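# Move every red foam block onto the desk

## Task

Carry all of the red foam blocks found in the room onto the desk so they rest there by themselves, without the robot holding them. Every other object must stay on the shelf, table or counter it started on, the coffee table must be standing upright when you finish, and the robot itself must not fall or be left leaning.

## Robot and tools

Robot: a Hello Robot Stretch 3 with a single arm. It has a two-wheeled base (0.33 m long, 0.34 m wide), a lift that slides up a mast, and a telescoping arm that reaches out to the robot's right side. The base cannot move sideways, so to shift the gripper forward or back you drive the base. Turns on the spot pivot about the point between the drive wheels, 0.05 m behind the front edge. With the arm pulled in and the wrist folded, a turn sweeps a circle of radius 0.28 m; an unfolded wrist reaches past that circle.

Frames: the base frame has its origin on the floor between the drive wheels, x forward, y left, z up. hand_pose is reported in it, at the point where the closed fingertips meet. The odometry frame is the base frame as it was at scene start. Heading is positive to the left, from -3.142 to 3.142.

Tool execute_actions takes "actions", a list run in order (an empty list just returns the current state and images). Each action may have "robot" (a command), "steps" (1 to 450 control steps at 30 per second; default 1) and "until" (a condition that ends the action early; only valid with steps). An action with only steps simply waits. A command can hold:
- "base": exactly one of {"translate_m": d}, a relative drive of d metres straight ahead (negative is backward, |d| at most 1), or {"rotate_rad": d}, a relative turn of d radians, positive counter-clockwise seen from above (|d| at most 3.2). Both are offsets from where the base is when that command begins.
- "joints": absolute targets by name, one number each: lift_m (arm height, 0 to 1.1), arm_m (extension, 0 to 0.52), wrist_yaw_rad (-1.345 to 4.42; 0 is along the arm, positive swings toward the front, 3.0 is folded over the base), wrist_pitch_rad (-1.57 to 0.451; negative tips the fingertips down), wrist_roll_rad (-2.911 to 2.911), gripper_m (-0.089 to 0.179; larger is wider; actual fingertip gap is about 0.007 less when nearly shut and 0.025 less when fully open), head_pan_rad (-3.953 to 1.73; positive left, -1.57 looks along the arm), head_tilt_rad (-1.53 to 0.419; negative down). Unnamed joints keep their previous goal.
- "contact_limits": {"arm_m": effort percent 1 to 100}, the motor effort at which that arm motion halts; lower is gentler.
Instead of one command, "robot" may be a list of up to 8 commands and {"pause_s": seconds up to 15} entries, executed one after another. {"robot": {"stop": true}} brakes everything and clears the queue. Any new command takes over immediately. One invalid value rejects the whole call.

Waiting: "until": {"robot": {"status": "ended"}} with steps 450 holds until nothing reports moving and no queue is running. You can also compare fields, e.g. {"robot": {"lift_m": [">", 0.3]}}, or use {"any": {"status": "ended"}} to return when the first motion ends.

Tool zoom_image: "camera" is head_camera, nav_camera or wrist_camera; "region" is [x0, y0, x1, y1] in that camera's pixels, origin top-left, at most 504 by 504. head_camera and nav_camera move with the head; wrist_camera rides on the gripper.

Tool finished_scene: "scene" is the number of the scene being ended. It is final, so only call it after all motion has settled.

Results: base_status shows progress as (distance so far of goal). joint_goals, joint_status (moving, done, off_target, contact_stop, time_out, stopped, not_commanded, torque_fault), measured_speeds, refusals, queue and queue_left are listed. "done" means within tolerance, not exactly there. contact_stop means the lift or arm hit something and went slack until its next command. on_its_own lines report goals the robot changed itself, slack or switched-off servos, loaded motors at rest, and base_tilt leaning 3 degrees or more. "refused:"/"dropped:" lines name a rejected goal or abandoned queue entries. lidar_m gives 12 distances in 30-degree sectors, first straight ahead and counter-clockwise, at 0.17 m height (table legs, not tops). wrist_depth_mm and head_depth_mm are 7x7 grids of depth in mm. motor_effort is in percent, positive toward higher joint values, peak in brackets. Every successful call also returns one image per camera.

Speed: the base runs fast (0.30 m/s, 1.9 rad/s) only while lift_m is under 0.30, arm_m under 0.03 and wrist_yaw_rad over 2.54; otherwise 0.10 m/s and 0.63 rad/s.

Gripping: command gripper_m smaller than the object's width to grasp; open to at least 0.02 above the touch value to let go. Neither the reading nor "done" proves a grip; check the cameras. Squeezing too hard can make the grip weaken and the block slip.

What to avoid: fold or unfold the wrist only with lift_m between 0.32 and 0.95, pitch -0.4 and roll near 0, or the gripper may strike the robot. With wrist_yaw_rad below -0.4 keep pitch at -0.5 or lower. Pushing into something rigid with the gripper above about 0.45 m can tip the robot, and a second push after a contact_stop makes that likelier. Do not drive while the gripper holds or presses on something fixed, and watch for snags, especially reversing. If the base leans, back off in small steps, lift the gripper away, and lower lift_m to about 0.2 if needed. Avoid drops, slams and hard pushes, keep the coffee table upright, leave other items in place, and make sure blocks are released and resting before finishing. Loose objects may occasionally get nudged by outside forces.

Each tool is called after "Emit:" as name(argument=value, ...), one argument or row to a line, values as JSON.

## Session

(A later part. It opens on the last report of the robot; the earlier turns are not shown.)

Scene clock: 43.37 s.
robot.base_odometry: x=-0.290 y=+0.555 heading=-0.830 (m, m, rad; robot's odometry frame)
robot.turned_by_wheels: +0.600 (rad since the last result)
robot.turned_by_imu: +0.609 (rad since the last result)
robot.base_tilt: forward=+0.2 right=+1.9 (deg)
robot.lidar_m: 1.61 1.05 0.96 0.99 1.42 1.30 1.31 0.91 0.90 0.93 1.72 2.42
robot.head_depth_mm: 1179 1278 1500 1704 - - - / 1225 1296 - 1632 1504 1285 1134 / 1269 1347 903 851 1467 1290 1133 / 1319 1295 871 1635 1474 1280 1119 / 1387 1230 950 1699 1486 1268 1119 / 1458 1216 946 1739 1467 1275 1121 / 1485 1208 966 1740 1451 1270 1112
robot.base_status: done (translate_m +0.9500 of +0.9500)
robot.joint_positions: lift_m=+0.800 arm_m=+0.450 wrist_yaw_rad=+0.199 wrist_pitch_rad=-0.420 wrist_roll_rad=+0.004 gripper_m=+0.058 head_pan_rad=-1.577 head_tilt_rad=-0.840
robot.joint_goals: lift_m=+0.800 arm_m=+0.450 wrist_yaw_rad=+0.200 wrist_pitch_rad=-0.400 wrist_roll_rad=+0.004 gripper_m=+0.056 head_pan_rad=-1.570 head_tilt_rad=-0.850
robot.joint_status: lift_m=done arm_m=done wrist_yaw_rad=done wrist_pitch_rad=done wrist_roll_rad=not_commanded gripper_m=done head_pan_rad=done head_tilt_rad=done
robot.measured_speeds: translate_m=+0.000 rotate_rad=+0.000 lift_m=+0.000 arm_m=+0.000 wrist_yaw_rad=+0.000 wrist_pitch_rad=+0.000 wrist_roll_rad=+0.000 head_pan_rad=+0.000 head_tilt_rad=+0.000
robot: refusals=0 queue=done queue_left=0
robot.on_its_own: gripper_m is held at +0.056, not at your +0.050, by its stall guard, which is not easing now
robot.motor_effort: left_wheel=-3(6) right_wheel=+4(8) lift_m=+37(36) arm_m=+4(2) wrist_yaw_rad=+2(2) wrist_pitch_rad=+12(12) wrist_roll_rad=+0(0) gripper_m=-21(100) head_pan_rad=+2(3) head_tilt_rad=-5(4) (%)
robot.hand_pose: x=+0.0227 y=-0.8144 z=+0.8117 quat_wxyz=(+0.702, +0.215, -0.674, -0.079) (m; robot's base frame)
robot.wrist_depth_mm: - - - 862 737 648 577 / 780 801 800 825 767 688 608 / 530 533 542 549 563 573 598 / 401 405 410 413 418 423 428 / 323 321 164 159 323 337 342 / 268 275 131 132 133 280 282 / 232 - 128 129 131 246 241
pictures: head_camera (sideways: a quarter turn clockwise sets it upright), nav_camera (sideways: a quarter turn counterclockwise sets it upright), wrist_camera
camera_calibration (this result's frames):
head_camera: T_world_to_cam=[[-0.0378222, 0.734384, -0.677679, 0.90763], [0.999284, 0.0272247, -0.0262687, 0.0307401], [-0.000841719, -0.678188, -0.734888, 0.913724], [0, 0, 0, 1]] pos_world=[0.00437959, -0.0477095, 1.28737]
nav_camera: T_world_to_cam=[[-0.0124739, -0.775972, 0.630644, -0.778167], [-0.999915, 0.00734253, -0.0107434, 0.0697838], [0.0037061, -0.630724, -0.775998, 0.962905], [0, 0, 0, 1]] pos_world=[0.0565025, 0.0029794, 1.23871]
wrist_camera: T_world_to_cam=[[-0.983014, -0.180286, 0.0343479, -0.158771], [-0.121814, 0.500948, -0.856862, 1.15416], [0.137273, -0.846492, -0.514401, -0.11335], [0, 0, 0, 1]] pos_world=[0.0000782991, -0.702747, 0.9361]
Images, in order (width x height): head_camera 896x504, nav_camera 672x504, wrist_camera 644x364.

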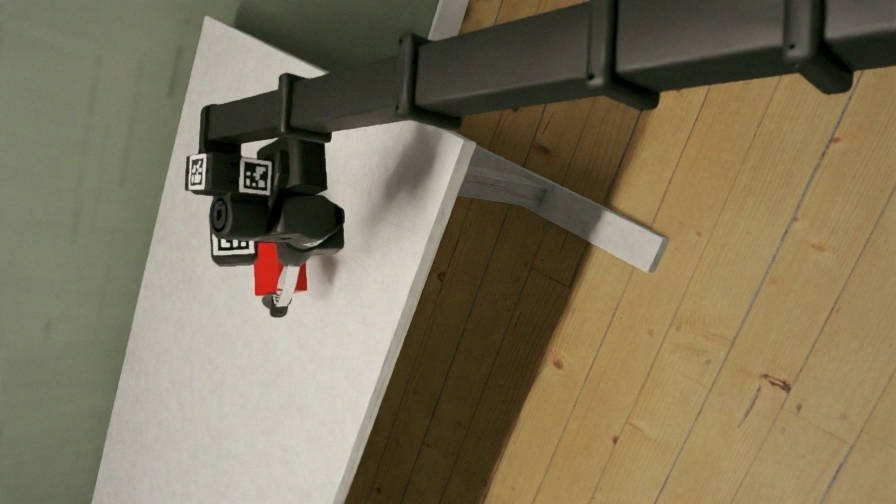

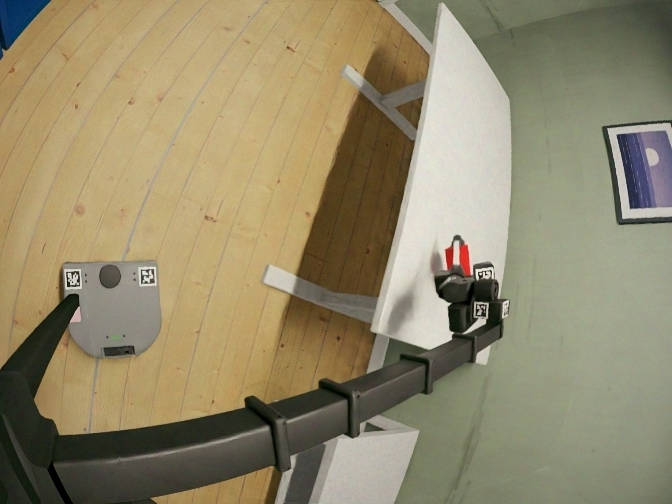

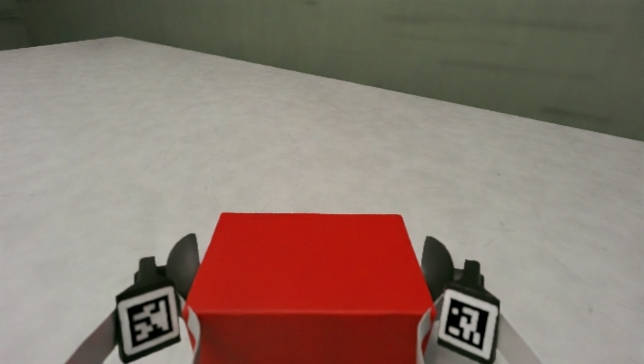

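Emit:
execute_actions(
  actions=[
    {"robot":[{"joints":{"lift_m":0.737,"arm_m":0.51}},{"joints":{"gripper_m":0.17}},{"joints":{"lift_m":0.78}},{"joints":{"arm_m":0.0}}],"steps":450,"until":{"robot":{"status":"ended"}}},
  ],
)

Emit:
execute_actions(
  actions=[
    {"robot":[{"base":{"rotate_rad":2.05},"joints":{"gripper_m":0.03,"wrist_yaw_rad":2.8,"lift_m":0.28,"head_pan_rad":-0.5,"head_tilt_rad":-0.6}},{"base":{"translate_m":1.0}},{"base":{"rotate_rad":-0.88}},{"base":{"translate_m":0.6}}],"steps":450,"until":{"robot":{"status":"ended"}}},
    {"steps":450,"until":{"robot":{"status":"ended"}}},
  ],
)

Scene clock: 52.67 s.
robot.base_odometry: x=-0.290 y=+0.555 heading=-0.830 (m, m, rad; robot's odometry frame)
robot.turned_by_wheels: +0.000 (rad since the last result)
robot.turned_by_imu: -0.001 (rad since the last result)
robot.base_tilt: forward=+0.3 right=+1.9 (deg)
robot.lidar_m: 1.61 1.05 0.96 0.99 1.42 1.30 1.31 0.91 0.90 0.93 1.71 2.43
robot.head_depth_mm: 1169 1282 1510 1696 1506 1350 - / 1217 1275 999 1690 1484 1356 - / 1270 1255 963 845 1451 1342 - / 1325 1236 931 1624 1520 - 1098 / 1392 1222 948 1697 1476 1257 1121 / 1451 1221 942 1715 1495 1267 1121 / 1487 1204 968 1725 1456 1271 1119
robot.base_status: done (translate_m +0.9500 of +0.9500)
robot.joint_positions: lift_m=+0.780 arm_m=+0.002 wrist_yaw_rad=+0.199 wrist_pitch_rad=-0.420 wrist_roll_rad=+0.004 gripper_m=+0.170 head_pan_rad=-1.577 head_tilt_rad=-0.840
robot.joint_goals: lift_m=+0.780 arm_m=+0.000 wrist_yaw_rad=+0.200 wrist_pitch_rad=-0.400 wrist_roll_rad=+0.004 gripper_m=+0.170 head_pan_rad=-1.570 head_tilt_rad=-0.850
robot.joint_status: lift_m=done arm_m=done wrist_yaw_rad=done wrist_pitch_rad=done wrist_roll_rad=not_commanded gripper_m=done head_pan_rad=done head_tilt_rad=done
robot.measured_speeds: translate_m=+0.000 rotate_rad=+0.000 lift_m=+0.000 arm_m=+0.000 wrist_yaw_rad=+0.000 wrist_pitch_rad=+0.000 wrist_roll_rad=+0.000 head_pan_rad=+0.000 head_tilt_rad=+0.000
robot: refusals=0 queue=done queue_left=0
robot.motor_effort: left_wheel=-2(3) right_wheel=+3(4) lift_m=+36(37) arm_m=-3(4) wrist_yaw_rad=+2(2) wrist_pitch_rad=+12(12) wrist_roll_rad=+0(0) gripper_m=+0(86) head_pan_rad=+2(2) head_tilt_rad=-5(5) (%)
robot.hand_pose: x=+0.0227 y=-0.3662 z=+0.7917 quat_wxyz=(+0.702, +0.215, -0.674, -0.079) (m; robot's base frame)
robot.wrist_depth_mm: - - - - - 999 916 / - 803 748 756 783 803 928 / - - 585 504 512 524 993 / - - - - 420 412 - / - - - - - - - / - - - - - - - / - - - - - - -
pictures: head_camera (sideways: a quarter turn clockwise sets it upright), nav_camera (sideways: a quarter turn counterclockwise sets it upright), wrist_camera
camera_calibration (this result's frames):
head_camera: T_world_to_cam=[[-0.0378222, 0.734384, -0.677679, 0.90763], [0.999284, 0.0272247, -0.0262687, 0.0307401], [-0.000841719, -0.678188, -0.734888, 0.913724], [0, 0, 0, 1]] pos_world=[0.00437959, -0.0477095, 1.28737]
nav_camera: T_world_to_cam=[[-0.0124739, -0.775972, 0.630644, -0.778167], [-0.999915, 0.00734253, -0.0107434, 0.0697838], [0.0037061, -0.630724, -0.775998, 0.962905], [0, 0, 0, 1]] pos_world=[0.0565025, 0.00297939, 1.23871]
wrist_camera: T_world_to_cam=[[-0.982992, -0.18041, 0.0343482, -0.0773027], [-0.121882, 0.500958, -0.856847, 0.912511], [0.137376, -0.84646, -0.514426, 0.255784], [0, 0, 0, 1]] pos_world=[0.0000917955, -0.254565, 0.916119]
Images, in order (width x height): head_camera 896x504, nav_camera 672x504, wrist_camera 644x364.

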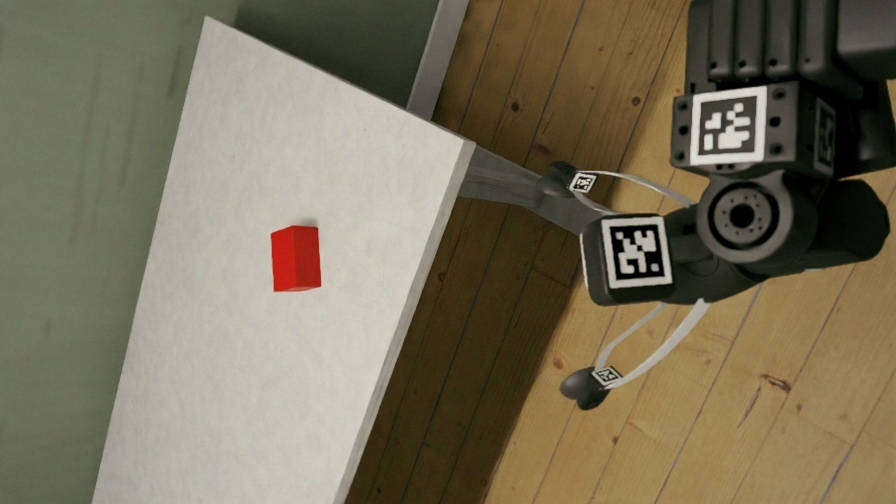

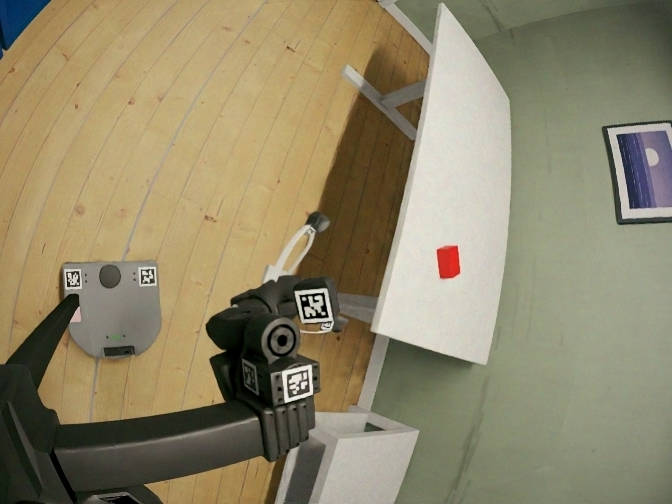

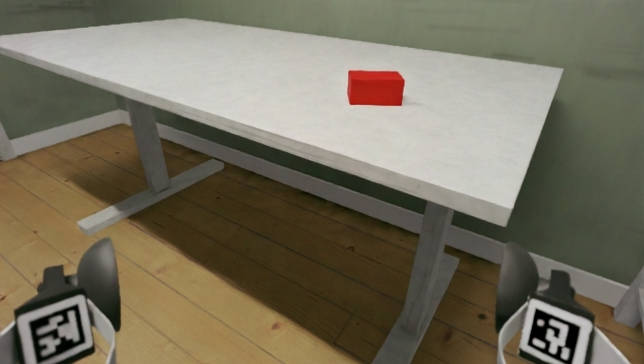

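Scene clock: 68.27 s.
robot.base_odometry: x=+0.619 y=+1.695 heading=+0.340 (m, m, rad; robot's odometry frame)
robot.turned_by_wheels: +1.170 (rad since the last result)
robot.turned_by_imu: +1.195 (rad since the last result)
robot.base_tilt: forward=+0.2 right=+1.9 (deg)
robot.lidar_m: 0.77 0.79 0.58 0.55 0.57 0.78 2.05 2.36 0.42 0.40 0.42 0.82
robot.head_depth_mm: 2379 2013 2156 2338 1844 1491 1240 / 2191 1899 2032 2219 1836 1498 1243 / 2096 1943 1951 2164 1829 1482 1242 / 1988 2146 2322 2337 1814 1467 1235 / 691 758 824 968 1082 1308 1227 / 867 988 882 920 986 1378 1217 / 978 1059 816 878 920 1116 1161
robot.base_status: done (translate_m +0.6000 of +0.6000)
robot.joint_positions: lift_m=+0.280 arm_m=+0.002 wrist_yaw_rad=+2.798 wrist_pitch_rad=-0.420 wrist_roll_rad=+0.004 gripper_m=+0.030 head_pan_rad=-0.507 head_tilt_rad=-0.605
robot.joint_goals: lift_m=+0.280 arm_m=+0.000 wrist_yaw_rad=+2.800 wrist_pitch_rad=-0.400 wrist_roll_rad=+0.004 gripper_m=+0.030 head_pan_rad=-0.500 head_tilt_rad=-0.600
robot.joint_status: lift_m=done arm_m=done wrist_yaw_rad=done wrist_pitch_rad=done wrist_roll_rad=not_commanded gripper_m=done head_pan_rad=done head_tilt_rad=done
robot.measured_speeds: translate_m=+0.000 rotate_rad=+0.000 lift_m=+0.000 arm_m=+0.000 wrist_yaw_rad=+0.000 wrist_pitch_rad=+0.000 wrist_roll_rad=+0.000 head_pan_rad=+0.000 head_tilt_rad=+0.000
robot: refusals=0 queue=done queue_left=0
robot.motor_effort: left_wheel=+2(8) right_wheel=-4(8) lift_m=+17(32) arm_m=-2(3) wrist_yaw_rad=+3(4) wrist_pitch_rad=+12(12) wrist_roll_rad=+0(0) gripper_m=-1(92) head_pan_rad=+2(30) head_tilt_rad=+3(24) (%)
robot.hand_pose: x=+0.0542 y=+0.0645 z=+0.2927 quat_wxyz=(+0.264, +0.708, +0.027, +0.655) (m; robot's base frame)
robot.wrist_depth_mm: 470 505 544 602 669 750 763 / 504 537 591 651 731 809 817 / 541 581 628 701 786 868 720 / - 622 673 748 802 834 719 / - 625 643 664 662 674 670 / - 544 557 542 552 551 554 / 443 - - 467 458 471 474
pictures: head_camera (sideways: a quarter turn clockwise sets it upright), nav_camera (sideways: a quarter turn counterclockwise sets it upright), wrist_camera
camera_calibration (this result's frames):
head_camera: T_world_to_cam=[[-0.50673, 0.23317, -0.829974, 1.10899], [0.462224, 0.886139, -0.0332562, 0.0431223], [0.727718, -0.400486, -0.55681, 0.67764], [0, 0, 0, 1]] pos_world=[0.0488964, -0.0254106, 1.29919]
nav_camera: T_world_to_cam=[[0.527617, -0.302017, 0.793981, -0.994328], [-0.484482, -0.874734, -0.0107854, 0.0666976], [0.69778, -0.37898, -0.607846, 0.739969], [0, 0, 0, 1]] pos_world=[0.0406022, 0.038472, 1.23998]
wrist_camera: T_world_to_cam=[[0.935139, -0.352612, 0.0343462, -0.0443625], [-0.153986, -0.491848, -0.856956, 0.338813], [0.319066, 0.796084, -0.514244, 0.243477], [0, 0, 0, 1]] pos_world=[0.0159723, -0.0428264, 0.417078]
Images, in order (width x height): head_camera 896x504, nav_camera 672x504, wrist_camera 644x364.

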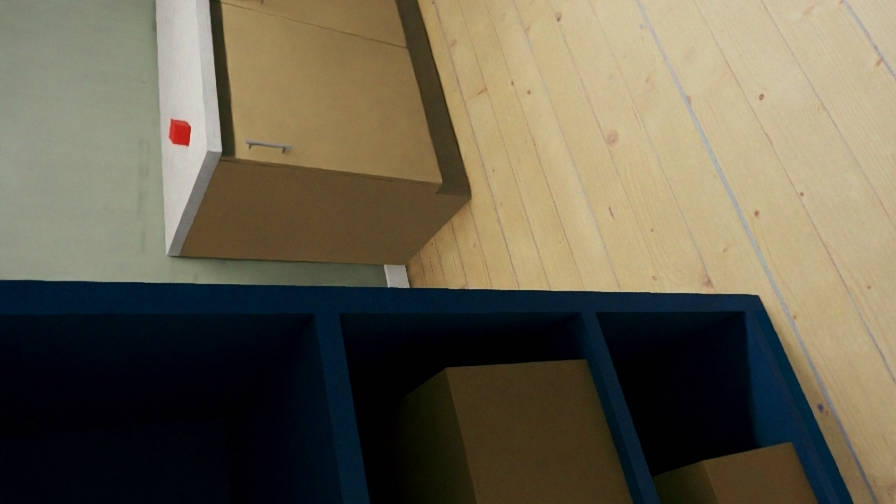

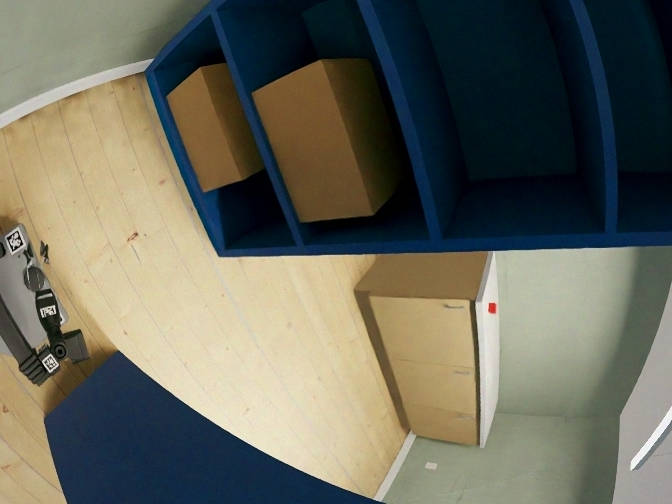

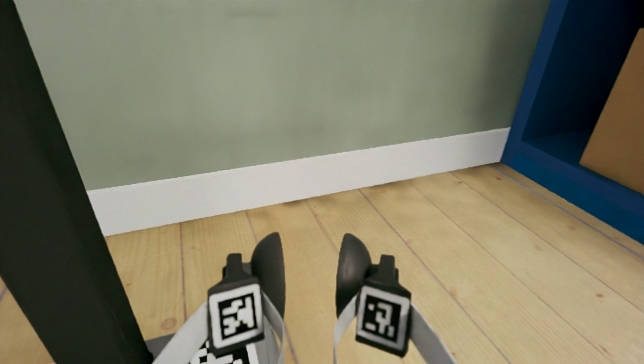

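Emit:
execute_actions(
  actions=[
    {"robot":[{"base":{"translate_m":0.29},"joints":{"head_pan_rad":-1.57,"head_tilt_rad":-0.5}},{"base":{"rotate_rad":-1.08}},{"base":{"translate_m":1.0}},{"base":{"translate_m":0.5}},{"base":{"rotate_rad":2.62},"joints":{"lift_m":0.6}},{"joints":{"lift_m":0.98,"wrist_yaw_rad":0,"gripper_m":0.179}}],"steps":450,"until":{"robot":{"status":"ended"}}},
    {"steps":450,"until":{"robot":{"status":"ended"}}},
  ],
)

Scene clock: 90.70 s.
robot.base_odometry: x=+2.001 y=+0.780 heading=+1.880 (m, m, rad; robot's odometry frame)
robot.turned_by_wheels: +1.540 (rad since the last result)
robot.turned_by_imu: +1.571 (rad since the last result)
robot.base_tilt: forward=+0.2 right=+1.8 (deg)
robot.lidar_m: 0.96 0.99 0.89 0.84 0.87 1.15 1.86 0.76 0.54 0.51 0.53 1.51
robot.head_depth_mm: 911 992 1075 874 683 - - / 913 987 1076 862 624 - - / 914 993 1084 861 672 - - / 914 991 1076 801 651 - - / 915 987 1067 833 609 670 770 / 913 992 1071 824 621 674 767 / 909 989 1080 1175 621 665 1199
robot.base_status: done (rotate_rad +2.6198 of +2.6200)
robot.joint_positions: lift_m=+0.980 arm_m=+0.002 wrist_yaw_rad=+0.002 wrist_pitch_rad=-0.420 wrist_roll_rad=+0.004 gripper_m=+0.179 head_pan_rad=-1.563 head_tilt_rad=-0.507
robot.joint_goals: lift_m=+0.980 arm_m=+0.000 wrist_yaw_rad=+0.000 wrist_pitch_rad=-0.400 wrist_roll_rad=+0.004 gripper_m=+0.179 head_pan_rad=-1.570 head_tilt_rad=-0.500
robot.joint_status: lift_m=done arm_m=done wrist_yaw_rad=done wrist_pitch_rad=done wrist_roll_rad=not_commanded gripper_m=done head_pan_rad=done head_tilt_rad=done
robot.measured_speeds: translate_m=+0.000 rotate_rad=+0.000 lift_m=+0.000 arm_m=+0.000 wrist_yaw_rad=+0.000 wrist_pitch_rad=+0.000 wrist_roll_rad=+0.000 head_pan_rad=+0.000 head_tilt_rad=+0.000
robot: refusals=0 queue=done queue_left=0
robot.motor_effort: left_wheel=-3(8) right_wheel=+4(9) lift_m=+36(37) arm_m=-3(3) wrist_yaw_rad=-3(3) wrist_pitch_rad=+12(12) wrist_roll_rad=+0(0) gripper_m=+2(91) head_pan_rad=-3(30) head_tilt_rad=+4(16) (%)
robot.hand_pose: x=-0.0210 y=-0.3707 z=+0.9918 quat_wxyz=(+0.691, +0.148, -0.692, -0.147) (m; robot's base frame)
robot.wrist_depth_mm: 786 792 799 809 812 819 822 / 850 852 784 797 821 845 856 / 916 599 471 487 537 549 562 / 977 385 395 398 402 404 415 / 329 319 321 325 331 337 340 / - 370 376 385 388 392 396 / - 411 422 425 438 443 431
pictures: head_camera (sideways: a quarter turn clockwise sets it upright), nav_camera (sideways: a quarter turn counterclockwise sets it upright), wrist_camera
camera_calibration (this result's frames):
head_camera: T_world_to_cam=[[-0.0457229, 0.47169, -0.880578, 1.17217], [0.998906, 0.0302611, -0.0356572, 0.0429788], [0.00982807, -0.881245, -0.472558, 0.572398], [0, 0, 0, 1]] pos_world=[0.0050377, -0.0497792, 1.30421]
nav_camera: T_world_to_cam=[[-0.00390965, -0.527035, 0.849835, -1.06391], [-0.999896, -0.00971684, -0.010626, 0.0696355], [0.013858, -0.849788, -0.526942, 0.638885], [0, 0, 0, 1]] pos_world=[0.0566151, -0.0171216, 1.24154]
wrist_camera: T_world_to_cam=[[-0.999302, 0.0147127, 0.0343425, -0.0559297], [-0.0218746, 0.514775, -0.857046, 1.08825], [-0.0302881, -0.857199, -0.514093, 0.353141], [0, 0, 0, 1]] pos_world=[-0.0213896, -0.25667, 1.11615]
Images, in order (width x height): head_camera 896x504, nav_camera 672x504, wrist_camera 644x364.

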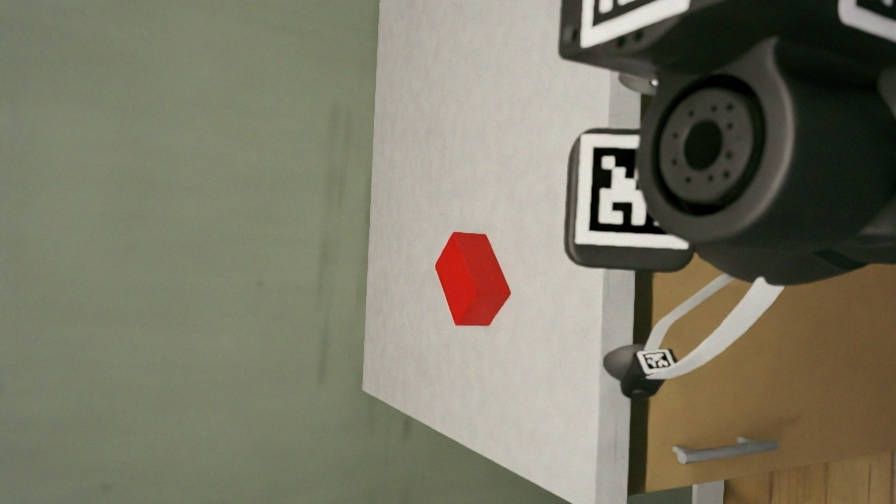

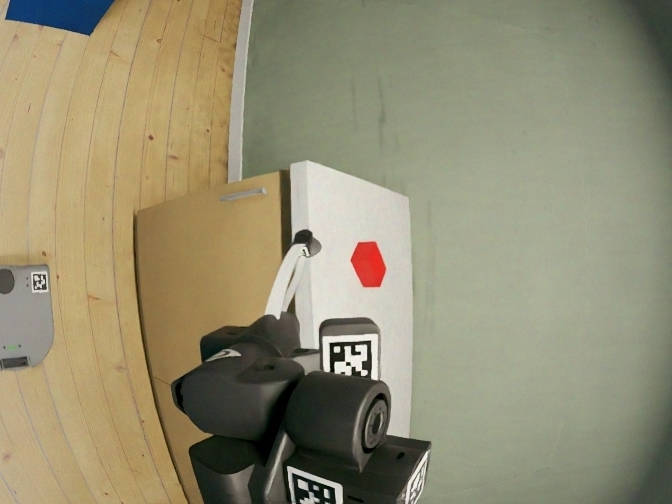

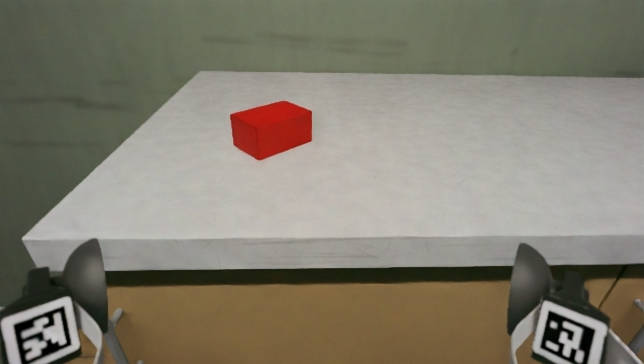

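Emit:
execute_actions(
  actions=[
    {"robot":[{"base":{"translate_m":-0.068},"joints":{"wrist_yaw_rad":0.65,"arm_m":0.387,"lift_m":1.0,"head_pan_rad":-2.3}},{"joints":{"lift_m":0.97}}],"steps":450,"until":{"robot":{"status":"ended"}}},
  ],
)

Scene clock: 96.13 s.
robot.base_odometry: x=+2.021 y=+0.716 heading=+1.880 (m, m, rad; robot's odometry frame)
robot.turned_by_wheels: +0.000 (rad since the last result)
robot.turned_by_imu: -0.001 (rad since the last result)
robot.base_tilt: forward=+0.3 right=+1.9 (deg)
robot.lidar_m: 1.03 1.24 0.88 0.84 0.86 1.15 1.80 0.76 0.54 0.52 0.53 1.50
robot.head_depth_mm: 1656 1796 1446 1135 1393 1674 - / 1492 1674 1405 994 1149 - - / 1363 1498 1381 906 935 - - / 1240 1358 1353 844 836 - - / 1135 1242 1284 882 - - 998 / 1062 1142 1205 918 - 755 849 / 987 1057 1119 - - 676 753
robot.base_status: done (translate_m -0.0680 of -0.0680)
robot.joint_positions: lift_m=+0.970 arm_m=+0.387 wrist_yaw_rad=+0.648 wrist_pitch_rad=-0.420 wrist_roll_rad=+0.004 gripper_m=+0.179 head_pan_rad=-2.293 head_tilt_rad=-0.507
robot.joint_goals: lift_m=+0.970 arm_m=+0.387 wrist_yaw_rad=+0.650 wrist_pitch_rad=-0.400 wrist_roll_rad=+0.004 gripper_m=+0.179 head_pan_rad=-2.300 head_tilt_rad=-0.500
robot.joint_status: lift_m=done arm_m=done wrist_yaw_rad=done wrist_pitch_rad=done wrist_roll_rad=not_commanded gripper_m=done head_pan_rad=done head_tilt_rad=done
robot.measured_speeds: translate_m=+0.000 rotate_rad=+0.000 lift_m=+0.000 arm_m=+0.000 wrist_yaw_rad=+0.000 wrist_pitch_rad=+0.000 wrist_roll_rad=+0.000 head_pan_rad=+0.000 head_tilt_rad=+0.000
robot: refusals=0 queue=done queue_left=0
robot.motor_effort: left_wheel=-3(7) right_wheel=+2(5) lift_m=+16(37) arm_m=+4(5) wrist_yaw_rad=+3(4) wrist_pitch_rad=+11(12) wrist_roll_rad=+0(0) gripper_m=-1(1) head_pan_rad=-3(31) head_tilt_rad=+3(5) (%)
robot.hand_pose: x=+0.1139 y=-0.7105 z=+0.9827 quat_wxyz=(+0.702, +0.360, -0.610, +0.080) (m; robot's base frame)
robot.wrist_depth_mm: - 849 677 556 482 411 370 / - 942 740 597 507 439 387 / - - 813 541 507 455 406 / - - 395 376 380 385 394 / - 306 299 301 304 306 309 / - 247 249 250 253 254 261 / - 213 169 165 211 217 225
pictures: head_camera (sideways: a quarter turn clockwise sets it upright), nav_camera (sideways: a quarter turn counterclockwise sets it upright), wrist_camera
camera_calibration (this result's frames):
head_camera: T_world_to_cam=[[0.280413, 0.382035, -0.880578, 1.17018], [0.764659, -0.643448, -0.0356572, 0.0444077], [-0.580228, -0.663343, -0.472558, 0.575997], [0, 0, 0, 1]] pos_world=[-0.0278811, -0.0363921, 1.30421]
nav_camera: T_world_to_cam=[[-0.354305, -0.390192, 0.849834, -1.06177], [-0.7517, 0.65942, -0.010626, 0.0681215], [-0.556252, -0.642585, -0.526943, 0.642363], [0, 0, 0, 1]] pos_world=[0.0323333, -0.0464407, 1.24154]
wrist_camera: T_world_to_cam=[[-0.806874, -0.589724, 0.0343401, -0.3672], [-0.327238, 0.397825, -0.857118, 1.21016], [0.491802, -0.702824, -0.513975, 0.111422], [0, 0, 0, 1]] pos_world=[0.0449299, -0.619669, 1.10713]
Images, in order (width x height): head_camera 896x504, nav_camera 672x504, wrist_camera 644x364.

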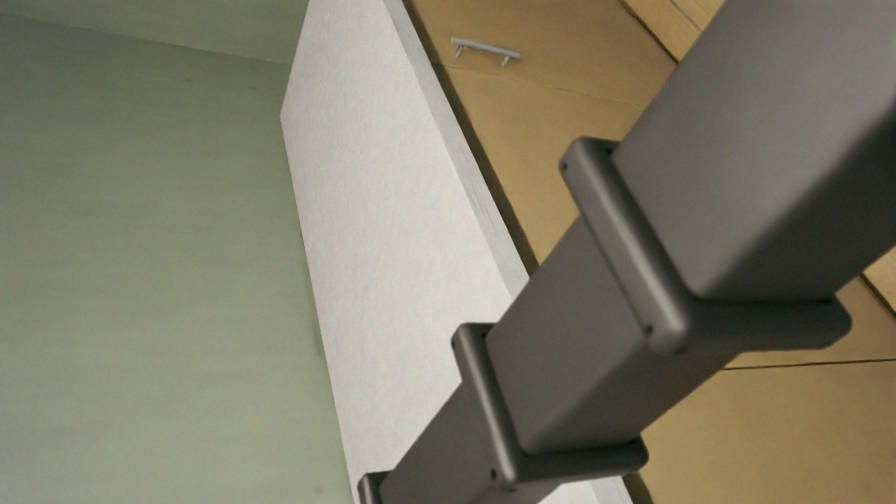

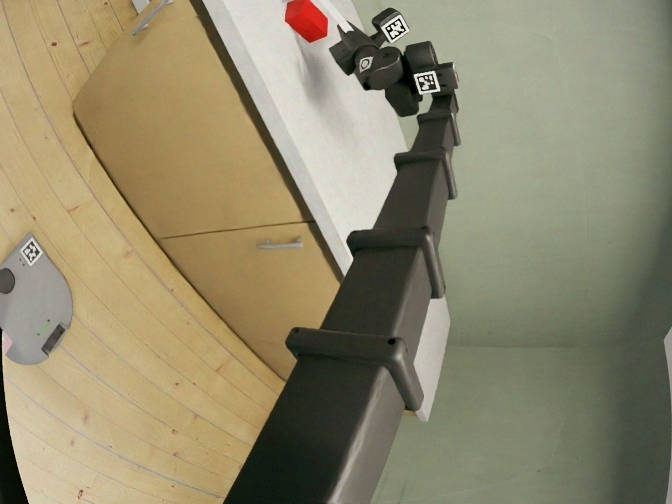

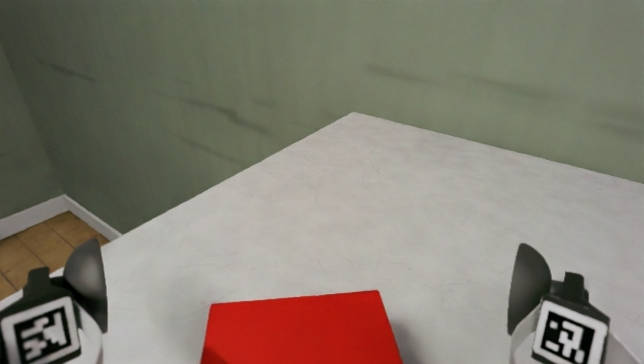

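Emit:
execute_actions(
  actions=[
    {"robot":[{"joints":{"lift_m":0.925,"arm_m":0.38,"wrist_yaw_rad":0.69}},{"joints":{"gripper_m":0.05}},{"joints":{"lift_m":0.96}},{"joints":{"arm_m":0.0,"wrist_yaw_rad":1.5,"head_pan_rad":0,"head_tilt_rad":-1.0}}],"steps":450,"until":{"robot":{"status":"ended"}}},
    {"robot":{"base":{"rotate_rad":0.5},"joints":{"lift_m":0.29}},"steps":450,"until":{"robot":{"base_status":"done"}}},
    {"robot":{"base":{"translate_m":0.7},"joints":{"wrist_yaw_rad":2.62}},"steps":450,"until":{"robot":{"status":"ended"}}},
  ],
)

Scene clock: 112.93 s.
robot.base_odometry: x=+1.515 y=+1.199 heading=+2.380 (m, m, rad; robot's odometry frame)
robot.turned_by_wheels: +0.500 (rad since the last result)
robot.turned_by_imu: +0.509 (rad since the last result)
robot.base_tilt: forward=+0.1 right=+1.8 (deg)
robot.lidar_m: 1.36 0.56 0.53 0.54 0.71 1.69 1.26 0.90 1.09 0.62 0.43 0.41
robot.head_depth_mm: 1174 1354 1577 1570 832 921 1108 / 1233 1425 1677 1567 1370 1175 1104 / 1304 1517 1736 1563 1367 1216 1101 / 1382 1625 1783 1553 1371 1213 1101 / 1449 1727 1792 1535 1362 1215 1070 / 1544 1870 1776 1527 1345 1199 1087 / 1649 1969 1777 1475 1105 1186 1084
robot.base_status: done (translate_m +0.7000 of +0.7000)
robot.joint_positions: lift_m=+0.290 arm_m=+0.002 wrist_yaw_rad=+2.618 wrist_pitch_rad=-0.420 wrist_roll_rad=+0.004 gripper_m=+0.061 head_pan_rad=-0.007 head_tilt_rad=-0.989
robot.joint_goals: lift_m=+0.290 arm_m=+0.000 wrist_yaw_rad=+2.620 wrist_pitch_rad=-0.400 wrist_roll_rad=+0.004 gripper_m=+0.060 head_pan_rad=+0.000 head_tilt_rad=-1.000
robot.joint_status: lift_m=done arm_m=done wrist_yaw_rad=done wrist_pitch_rad=done wrist_roll_rad=not_commanded gripper_m=done head_pan_rad=done head_tilt_rad=done
robot.measured_speeds: translate_m=+0.000 rotate_rad=+0.000 lift_m=+0.000 arm_m=+0.000 wrist_yaw_rad=+0.000 wrist_pitch_rad=+0.000 wrist_roll_rad=+0.000 head_pan_rad=+0.000 head_tilt_rad=+0.000
robot: refusals=0 queue=done queue_left=0
robot.on_its_own: gripper_m is held at +0.060, not at your +0.050, by its stall guard, which is not easing now
robot.motor_effort: left_wheel=-3(7) right_wheel=+4(9) lift_m=+17(37) arm_m=-2(1) wrist_yaw_rad=+3(5) wrist_pitch_rad=+12(12) wrist_roll_rad=+0(0) gripper_m=-21(100) head_pan_rad=+1(30) head_tilt_rad=-5(37) (%)
robot.hand_pose: x=+0.0908 y=+0.0476 z=+0.3026 quat_wxyz=(+0.322, +0.707, -0.037, +0.629) (m; robot's base frame)
robot.wrist_depth_mm: 503 507 518 531 532 - - / 540 546 554 572 578 - - / 586 588 606 614 629 - - / 631 646 655 671 685 843 870 / 651 660 649 169 674 683 685 / 543 566 135 137 137 564 573 / 486 - 122 123 126 489 488
pictures: head_camera (sideways: a quarter turn clockwise sets it upright), nav_camera (sideways: a quarter turn counterclockwise sets it upright), wrist_camera
camera_calibration (this result's frames):
head_camera: T_world_to_cam=[[-0.82662, -0.0364133, -0.561581, 0.761175], [-0.029701, 0.999337, -0.0210793, 0.0302563], [0.561976, -0.000745032, -0.827153, 1.03026], [0, 0, 0, 1]] pos_world=[0.0511203, -0.00175172, 1.28028]
nav_camera: T_world_to_cam=[[0.860734, -0.0138748, 0.508865, -0.624841], [-0.00996316, -0.999896, -0.0104109, 0.06331], [0.508957, 0.00389107, -0.860783, 1.07005], [0, 0, 0, 1]] pos_world=[-0.00615397, 0.0504703, 1.2397]
wrist_camera: T_world_to_cam=[[0.856813, -0.514482, 0.0343537, -0.0700951], [-0.239673, -0.456368, -0.856904, 0.350724], [0.45654, 0.725973, -0.514329, 0.241325], [0, 0, 0, 1]] pos_world=[0.0339429, -0.0511992, 0.427066]
Images, in order (width x height): head_camera 896x504, nav_camera 672x504, wrist_camera 644x364.

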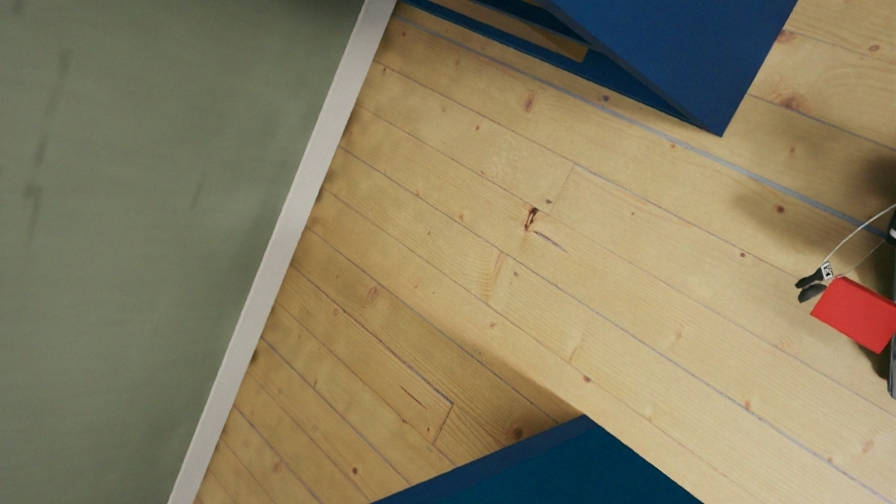

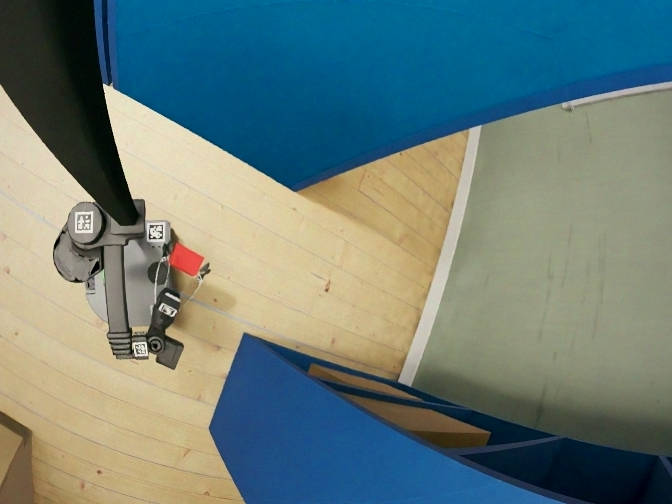

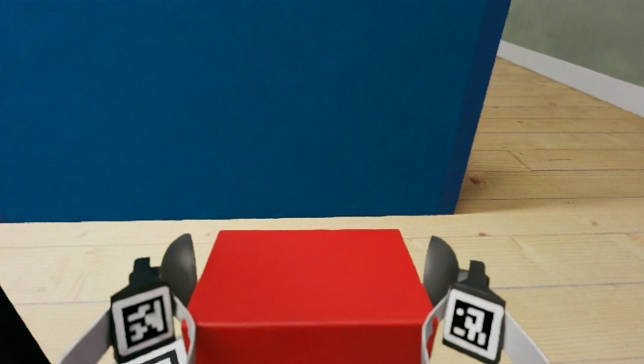

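Emit:
execute_actions(
  actions=[
    {"robot":[{"base":{"rotate_rad":0.5}},{"base":{"translate_m":0.32}},{"base":{"rotate_rad":-0.85}}],"steps":450,"until":{"robot":{"status":"ended"}}},
  ],
)

Scene clock: 119.50 s.
robot.base_odometry: x=+1.206 y=+1.281 heading=+2.030 (m, m, rad; robot's odometry frame)
robot.turned_by_wheels: -0.350 (rad since the last result)
robot.turned_by_imu: -0.354 (rad since the last result)
robot.base_tilt: forward=+0.0 right=+1.9 (deg)
robot.lidar_m: 1.15 1.23 0.27 0.27 0.29 0.43 1.89 1.40 1.22 0.61 0.41 0.63
robot.head_depth_mm: 999 1166 1376 1348 1214 1168 1081 / 1020 1200 1446 1563 1370 1236 1105 / 1036 1219 1475 1562 1368 1220 1098 / 1055 1234 1501 1550 1369 1217 1100 / 1069 1265 1543 1540 1357 1211 1066 / 1087 1294 1592 1548 1343 1205 1085 / 1104 1322 1625 1529 1352 1207 878
robot.base_status: done (rotate_rad -0.8498 of -0.8500)
robot.joint_positions: lift_m=+0.290 arm_m=+0.002 wrist_yaw_rad=+2.618 wrist_pitch_rad=-0.420 wrist_roll_rad=+0.004 gripper_m=+0.061 head_pan_rad=-0.007 head_tilt_rad=-0.989
robot.joint_goals: lift_m=+0.290 arm_m=+0.000 wrist_yaw_rad=+2.620 wrist_pitch_rad=-0.400 wrist_roll_rad=+0.004 gripper_m=+0.060 head_pan_rad=+0.000 head_tilt_rad=-1.000
robot.joint_status: lift_m=done arm_m=done wrist_yaw_rad=done wrist_pitch_rad=done wrist_roll_rad=not_commanded gripper_m=done head_pan_rad=done head_tilt_rad=done
robot.measured_speeds: translate_m=+0.000 rotate_rad=+0.000 lift_m=+0.000 arm_m=+0.000 wrist_yaw_rad=+0.000 wrist_pitch_rad=+0.000 wrist_roll_rad=+0.000 head_pan_rad=+0.000 head_tilt_rad=+0.000
robot: refusals=0 queue=done queue_left=0
robot.on_its_own: gripper_m is held at +0.060, not at your +0.050, by its stall guard, which is not easing now
robot.motor_effort: left_wheel=+2(8) right_wheel=-4(10) lift_m=+17(17) arm_m=-3(2) wrist_yaw_rad=+3(2) wrist_pitch_rad=+12(12) wrist_roll_rad=+0(0) gripper_m=-21(21) head_pan_rad=+3(2) head_tilt_rad=-6(6) (%)
robot.hand_pose: x=+0.0908 y=+0.0476 z=+0.3026 quat_wxyz=(+0.322, +0.707, -0.037, +0.629) (m; robot's base frame)
robot.wrist_depth_mm: 245 262 287 323 - - 981 / 258 278 306 350 - - - / 274 298 332 381 - - - / 293 320 358 414 844 860 872 / 315 346 365 170 681 690 687 / 337 360 136 137 137 569 570 / 363 - 122 123 126 493 487
pictures: head_camera (sideways: a quarter turn clockwise sets it upright), nav_camera (sideways: a quarter turn counterclockwise sets it upright), wrist_camera
camera_calibration (this result's frames):
head_camera: T_world_to_cam=[[-0.826701, -0.0366537, -0.561446, 0.760999], [-0.0299958, 0.999328, -0.0210733, 0.0302503], [0.561841, -0.000580271, -0.827245, 1.03038], [0, 0, 0, 1]] pos_world=[0.0511173, -0.00173857, 1.28027]
nav_camera: T_world_to_cam=[[0.860822, -0.0136244, 0.508725, -0.624659], [-0.00967332, -0.999899, -0.0104104, 0.0633076], [0.508815, 0.00404041, -0.860866, 1.07015], [0, 0, 0, 1]] pos_world=[-0.00617885, 0.0504668, 1.2397]
wrist_camera: T_world_to_cam=[[0.856836, -0.514443, 0.034353, -0.0700911], [-0.239657, -0.456385, -0.8569, 0.350715], [0.456505, 0.72599, -0.514337, 0.241333], [0, 0, 0, 1]] pos_world=[0.0339386, -0.0512018, 0.427062]
Images, in order (width x height): head_camera 896x504, nav_camera 672x504, wrist_camera 644x364.

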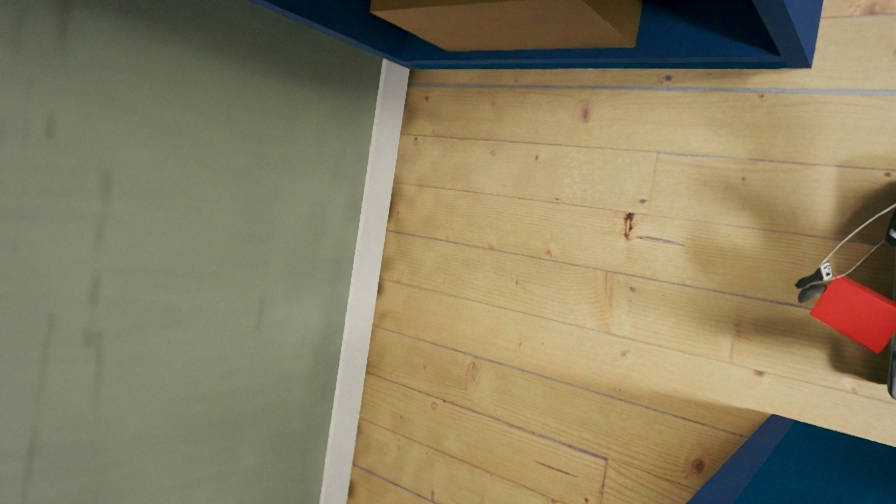

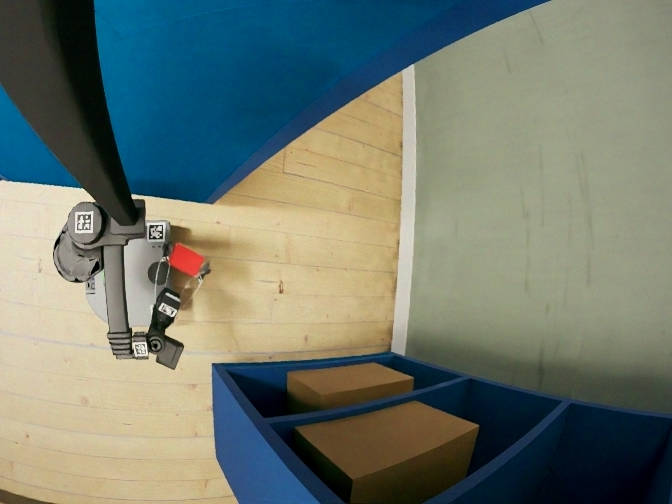

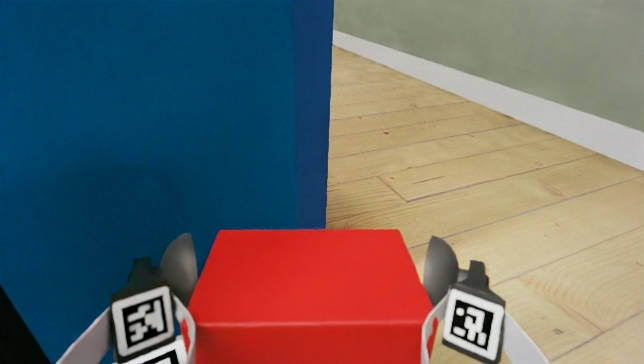

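Emit:
execute_actions(
  actions=[
    {"robot":[{"base":{"translate_m":0.6},"joints":{"head_pan_rad":-1.57,"head_tilt_rad":-0.8}},{"base":{"rotate_rad":1.42}},{"base":{"translate_m":1.0}},{"base":{"rotate_rad":1.18}},{"base":{"translate_m":1.0}},{"base":{"translate_m":0.5}},{"base":{"rotate_rad":0.45},"joints":{"lift_m":0.45}},{"joints":{"lift_m":0.79,"wrist_yaw_rad":0}}],"steps":450,"until":{"robot":{"status":"ended"}}},
    {"steps":450,"until":{"robot":{"status":"ended"}}},
    {"steps":450,"until":{"robot":{"status":"ended"}}},
  ],
)

Scene clock: 147.00 s.
robot.base_odometry: x=-0.137 y=+0.021 heading=-1.204 (m, m, rad; robot's odometry frame)
robot.turned_by_wheels: +3.049 (rad since the last result)
robot.turned_by_imu: +3.106 (rad since the last result)
robot.base_tilt: forward=+0.1 right=+1.9 (deg)
robot.lidar_m: 1.83 1.31 1.03 0.95 1.02 1.94 1.89 1.23 0.97 1.39 1.26 1.89
robot.head_depth_mm: 1167 1278 1037 822 1471 1352 - / 1167 1296 1028 820 1501 1364 - / 1181 1291 1019 836 1569 - - / 1194 1297 1009 829 574 - - / 1200 1311 997 852 1545 1288 1129 / 1216 1310 990 845 1493 1291 1125 / 1227 1316 987 841 1486 1286 1124
robot.base_status: done (rotate_rad +0.4498 of +0.4500)
robot.joint_positions: lift_m=+0.790 arm_m=+0.002 wrist_yaw_rad=+0.002 wrist_pitch_rad=-0.421 wrist_roll_rad=+0.004 gripper_m=+0.061 head_pan_rad=-1.563 head_tilt_rad=-0.803
robot.joint_goals: lift_m=+0.790 arm_m=+0.000 wrist_yaw_rad=+0.000 wrist_pitch_rad=-0.400 wrist_roll_rad=+0.004 gripper_m=+0.060 head_pan_rad=-1.570 head_tilt_rad=-0.800
robot.joint_status: lift_m=done arm_m=done wrist_yaw_rad=done wrist_pitch_rad=done wrist_roll_rad=not_commanded gripper_m=done head_pan_rad=done head_tilt_rad=done
robot.measured_speeds: translate_m=+0.000 rotate_rad=+0.000 lift_m=+0.000 arm_m=+0.000 wrist_yaw_rad=+0.000 wrist_pitch_rad=+0.000 wrist_roll_rad=+0.000 head_pan_rad=+0.000 head_tilt_rad=+0.000
robot: refusals=0 queue=done queue_left=0
robot.on_its_own: gripper_m is held at +0.060, not at your +0.050, by its stall guard, which is not easing now
robot.motor_effort: left_wheel=-4(9) right_wheel=+2(10) lift_m=+36(38) arm_m=-2(2) wrist_yaw_rad=-3(4) wrist_pitch_rad=+12(12) wrist_roll_rad=+0(0) gripper_m=-22(21) head_pan_rad=-3(35) head_tilt_rad=+2(22) (%)
robot.hand_pose: x=-0.0210 y=-0.3706 z=+0.8016 quat_wxyz=(+0.691, +0.148, -0.692, -0.147) (m; robot's base frame)
robot.wrist_depth_mm: - - - - - - - / 747 764 772 798 824 843 - / 508 517 527 530 536 514 555 / 408 408 392 399 404 409 415 / - - - 169 388 - - / - - 136 137 137 - - / - - 122 123 126 - -
pictures: head_camera (sideways: a quarter turn clockwise sets it upright), nav_camera (sideways: a quarter turn counterclockwise sets it upright), wrist_camera
camera_calibration (this result's frames):
head_camera: T_world_to_cam=[[-0.0474046, 0.708158, -0.70446, 0.942588], [0.998841, 0.0395269, -0.0274796, 0.0323206], [0.00838521, -0.704946, -0.709211, 0.880274], [0, 0, 0, 1]] pos_world=[0.0050186, -0.0482331, 1.2892]
nav_camera: T_world_to_cam=[[-0.00232073, -0.752129, 0.659012, -0.815192], [-0.999922, -0.00636867, -0.0107898, 0.0698447], [0.0123124, -0.658985, -0.752055, 0.931719], [0, 0, 0, 1]] pos_world=[0.0564758, 0.00130383, 1.23868]
wrist_camera: T_world_to_cam=[[-0.999301, 0.0146933, 0.0343604, -0.0494236], [-0.0218789, 0.515371, -0.856688, 0.925158], [-0.030296, -0.856841, -0.514689, 0.256062], [0, 0, 0, 1]] pos_world=[-0.0213899, -0.256668, 0.926063]
Images, in order (width x height): head_camera 896x504, nav_camera 672x504, wrist_camera 644x364.

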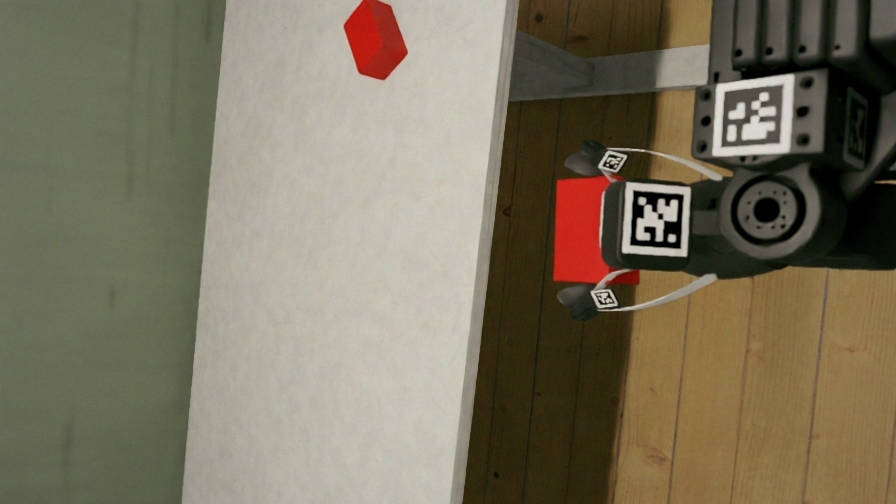

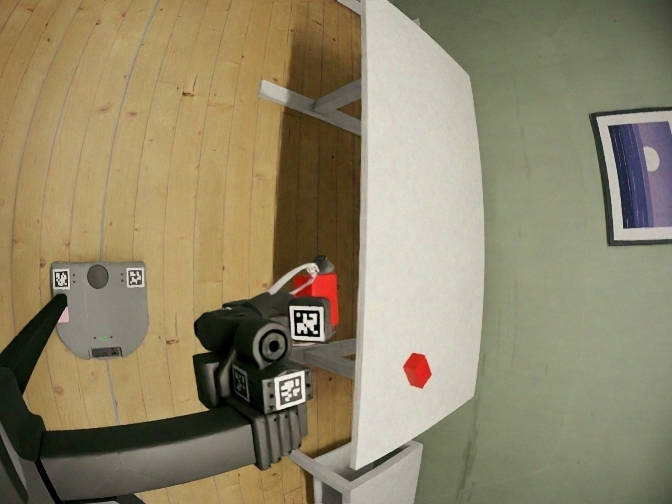

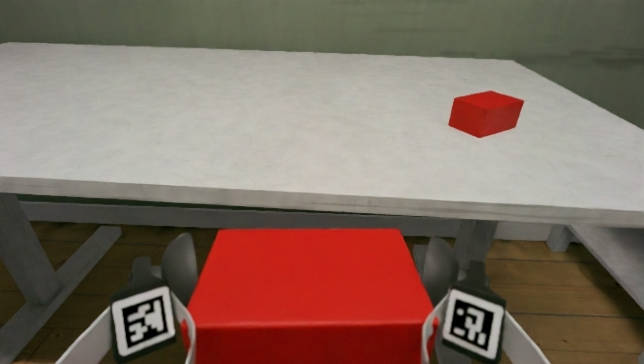

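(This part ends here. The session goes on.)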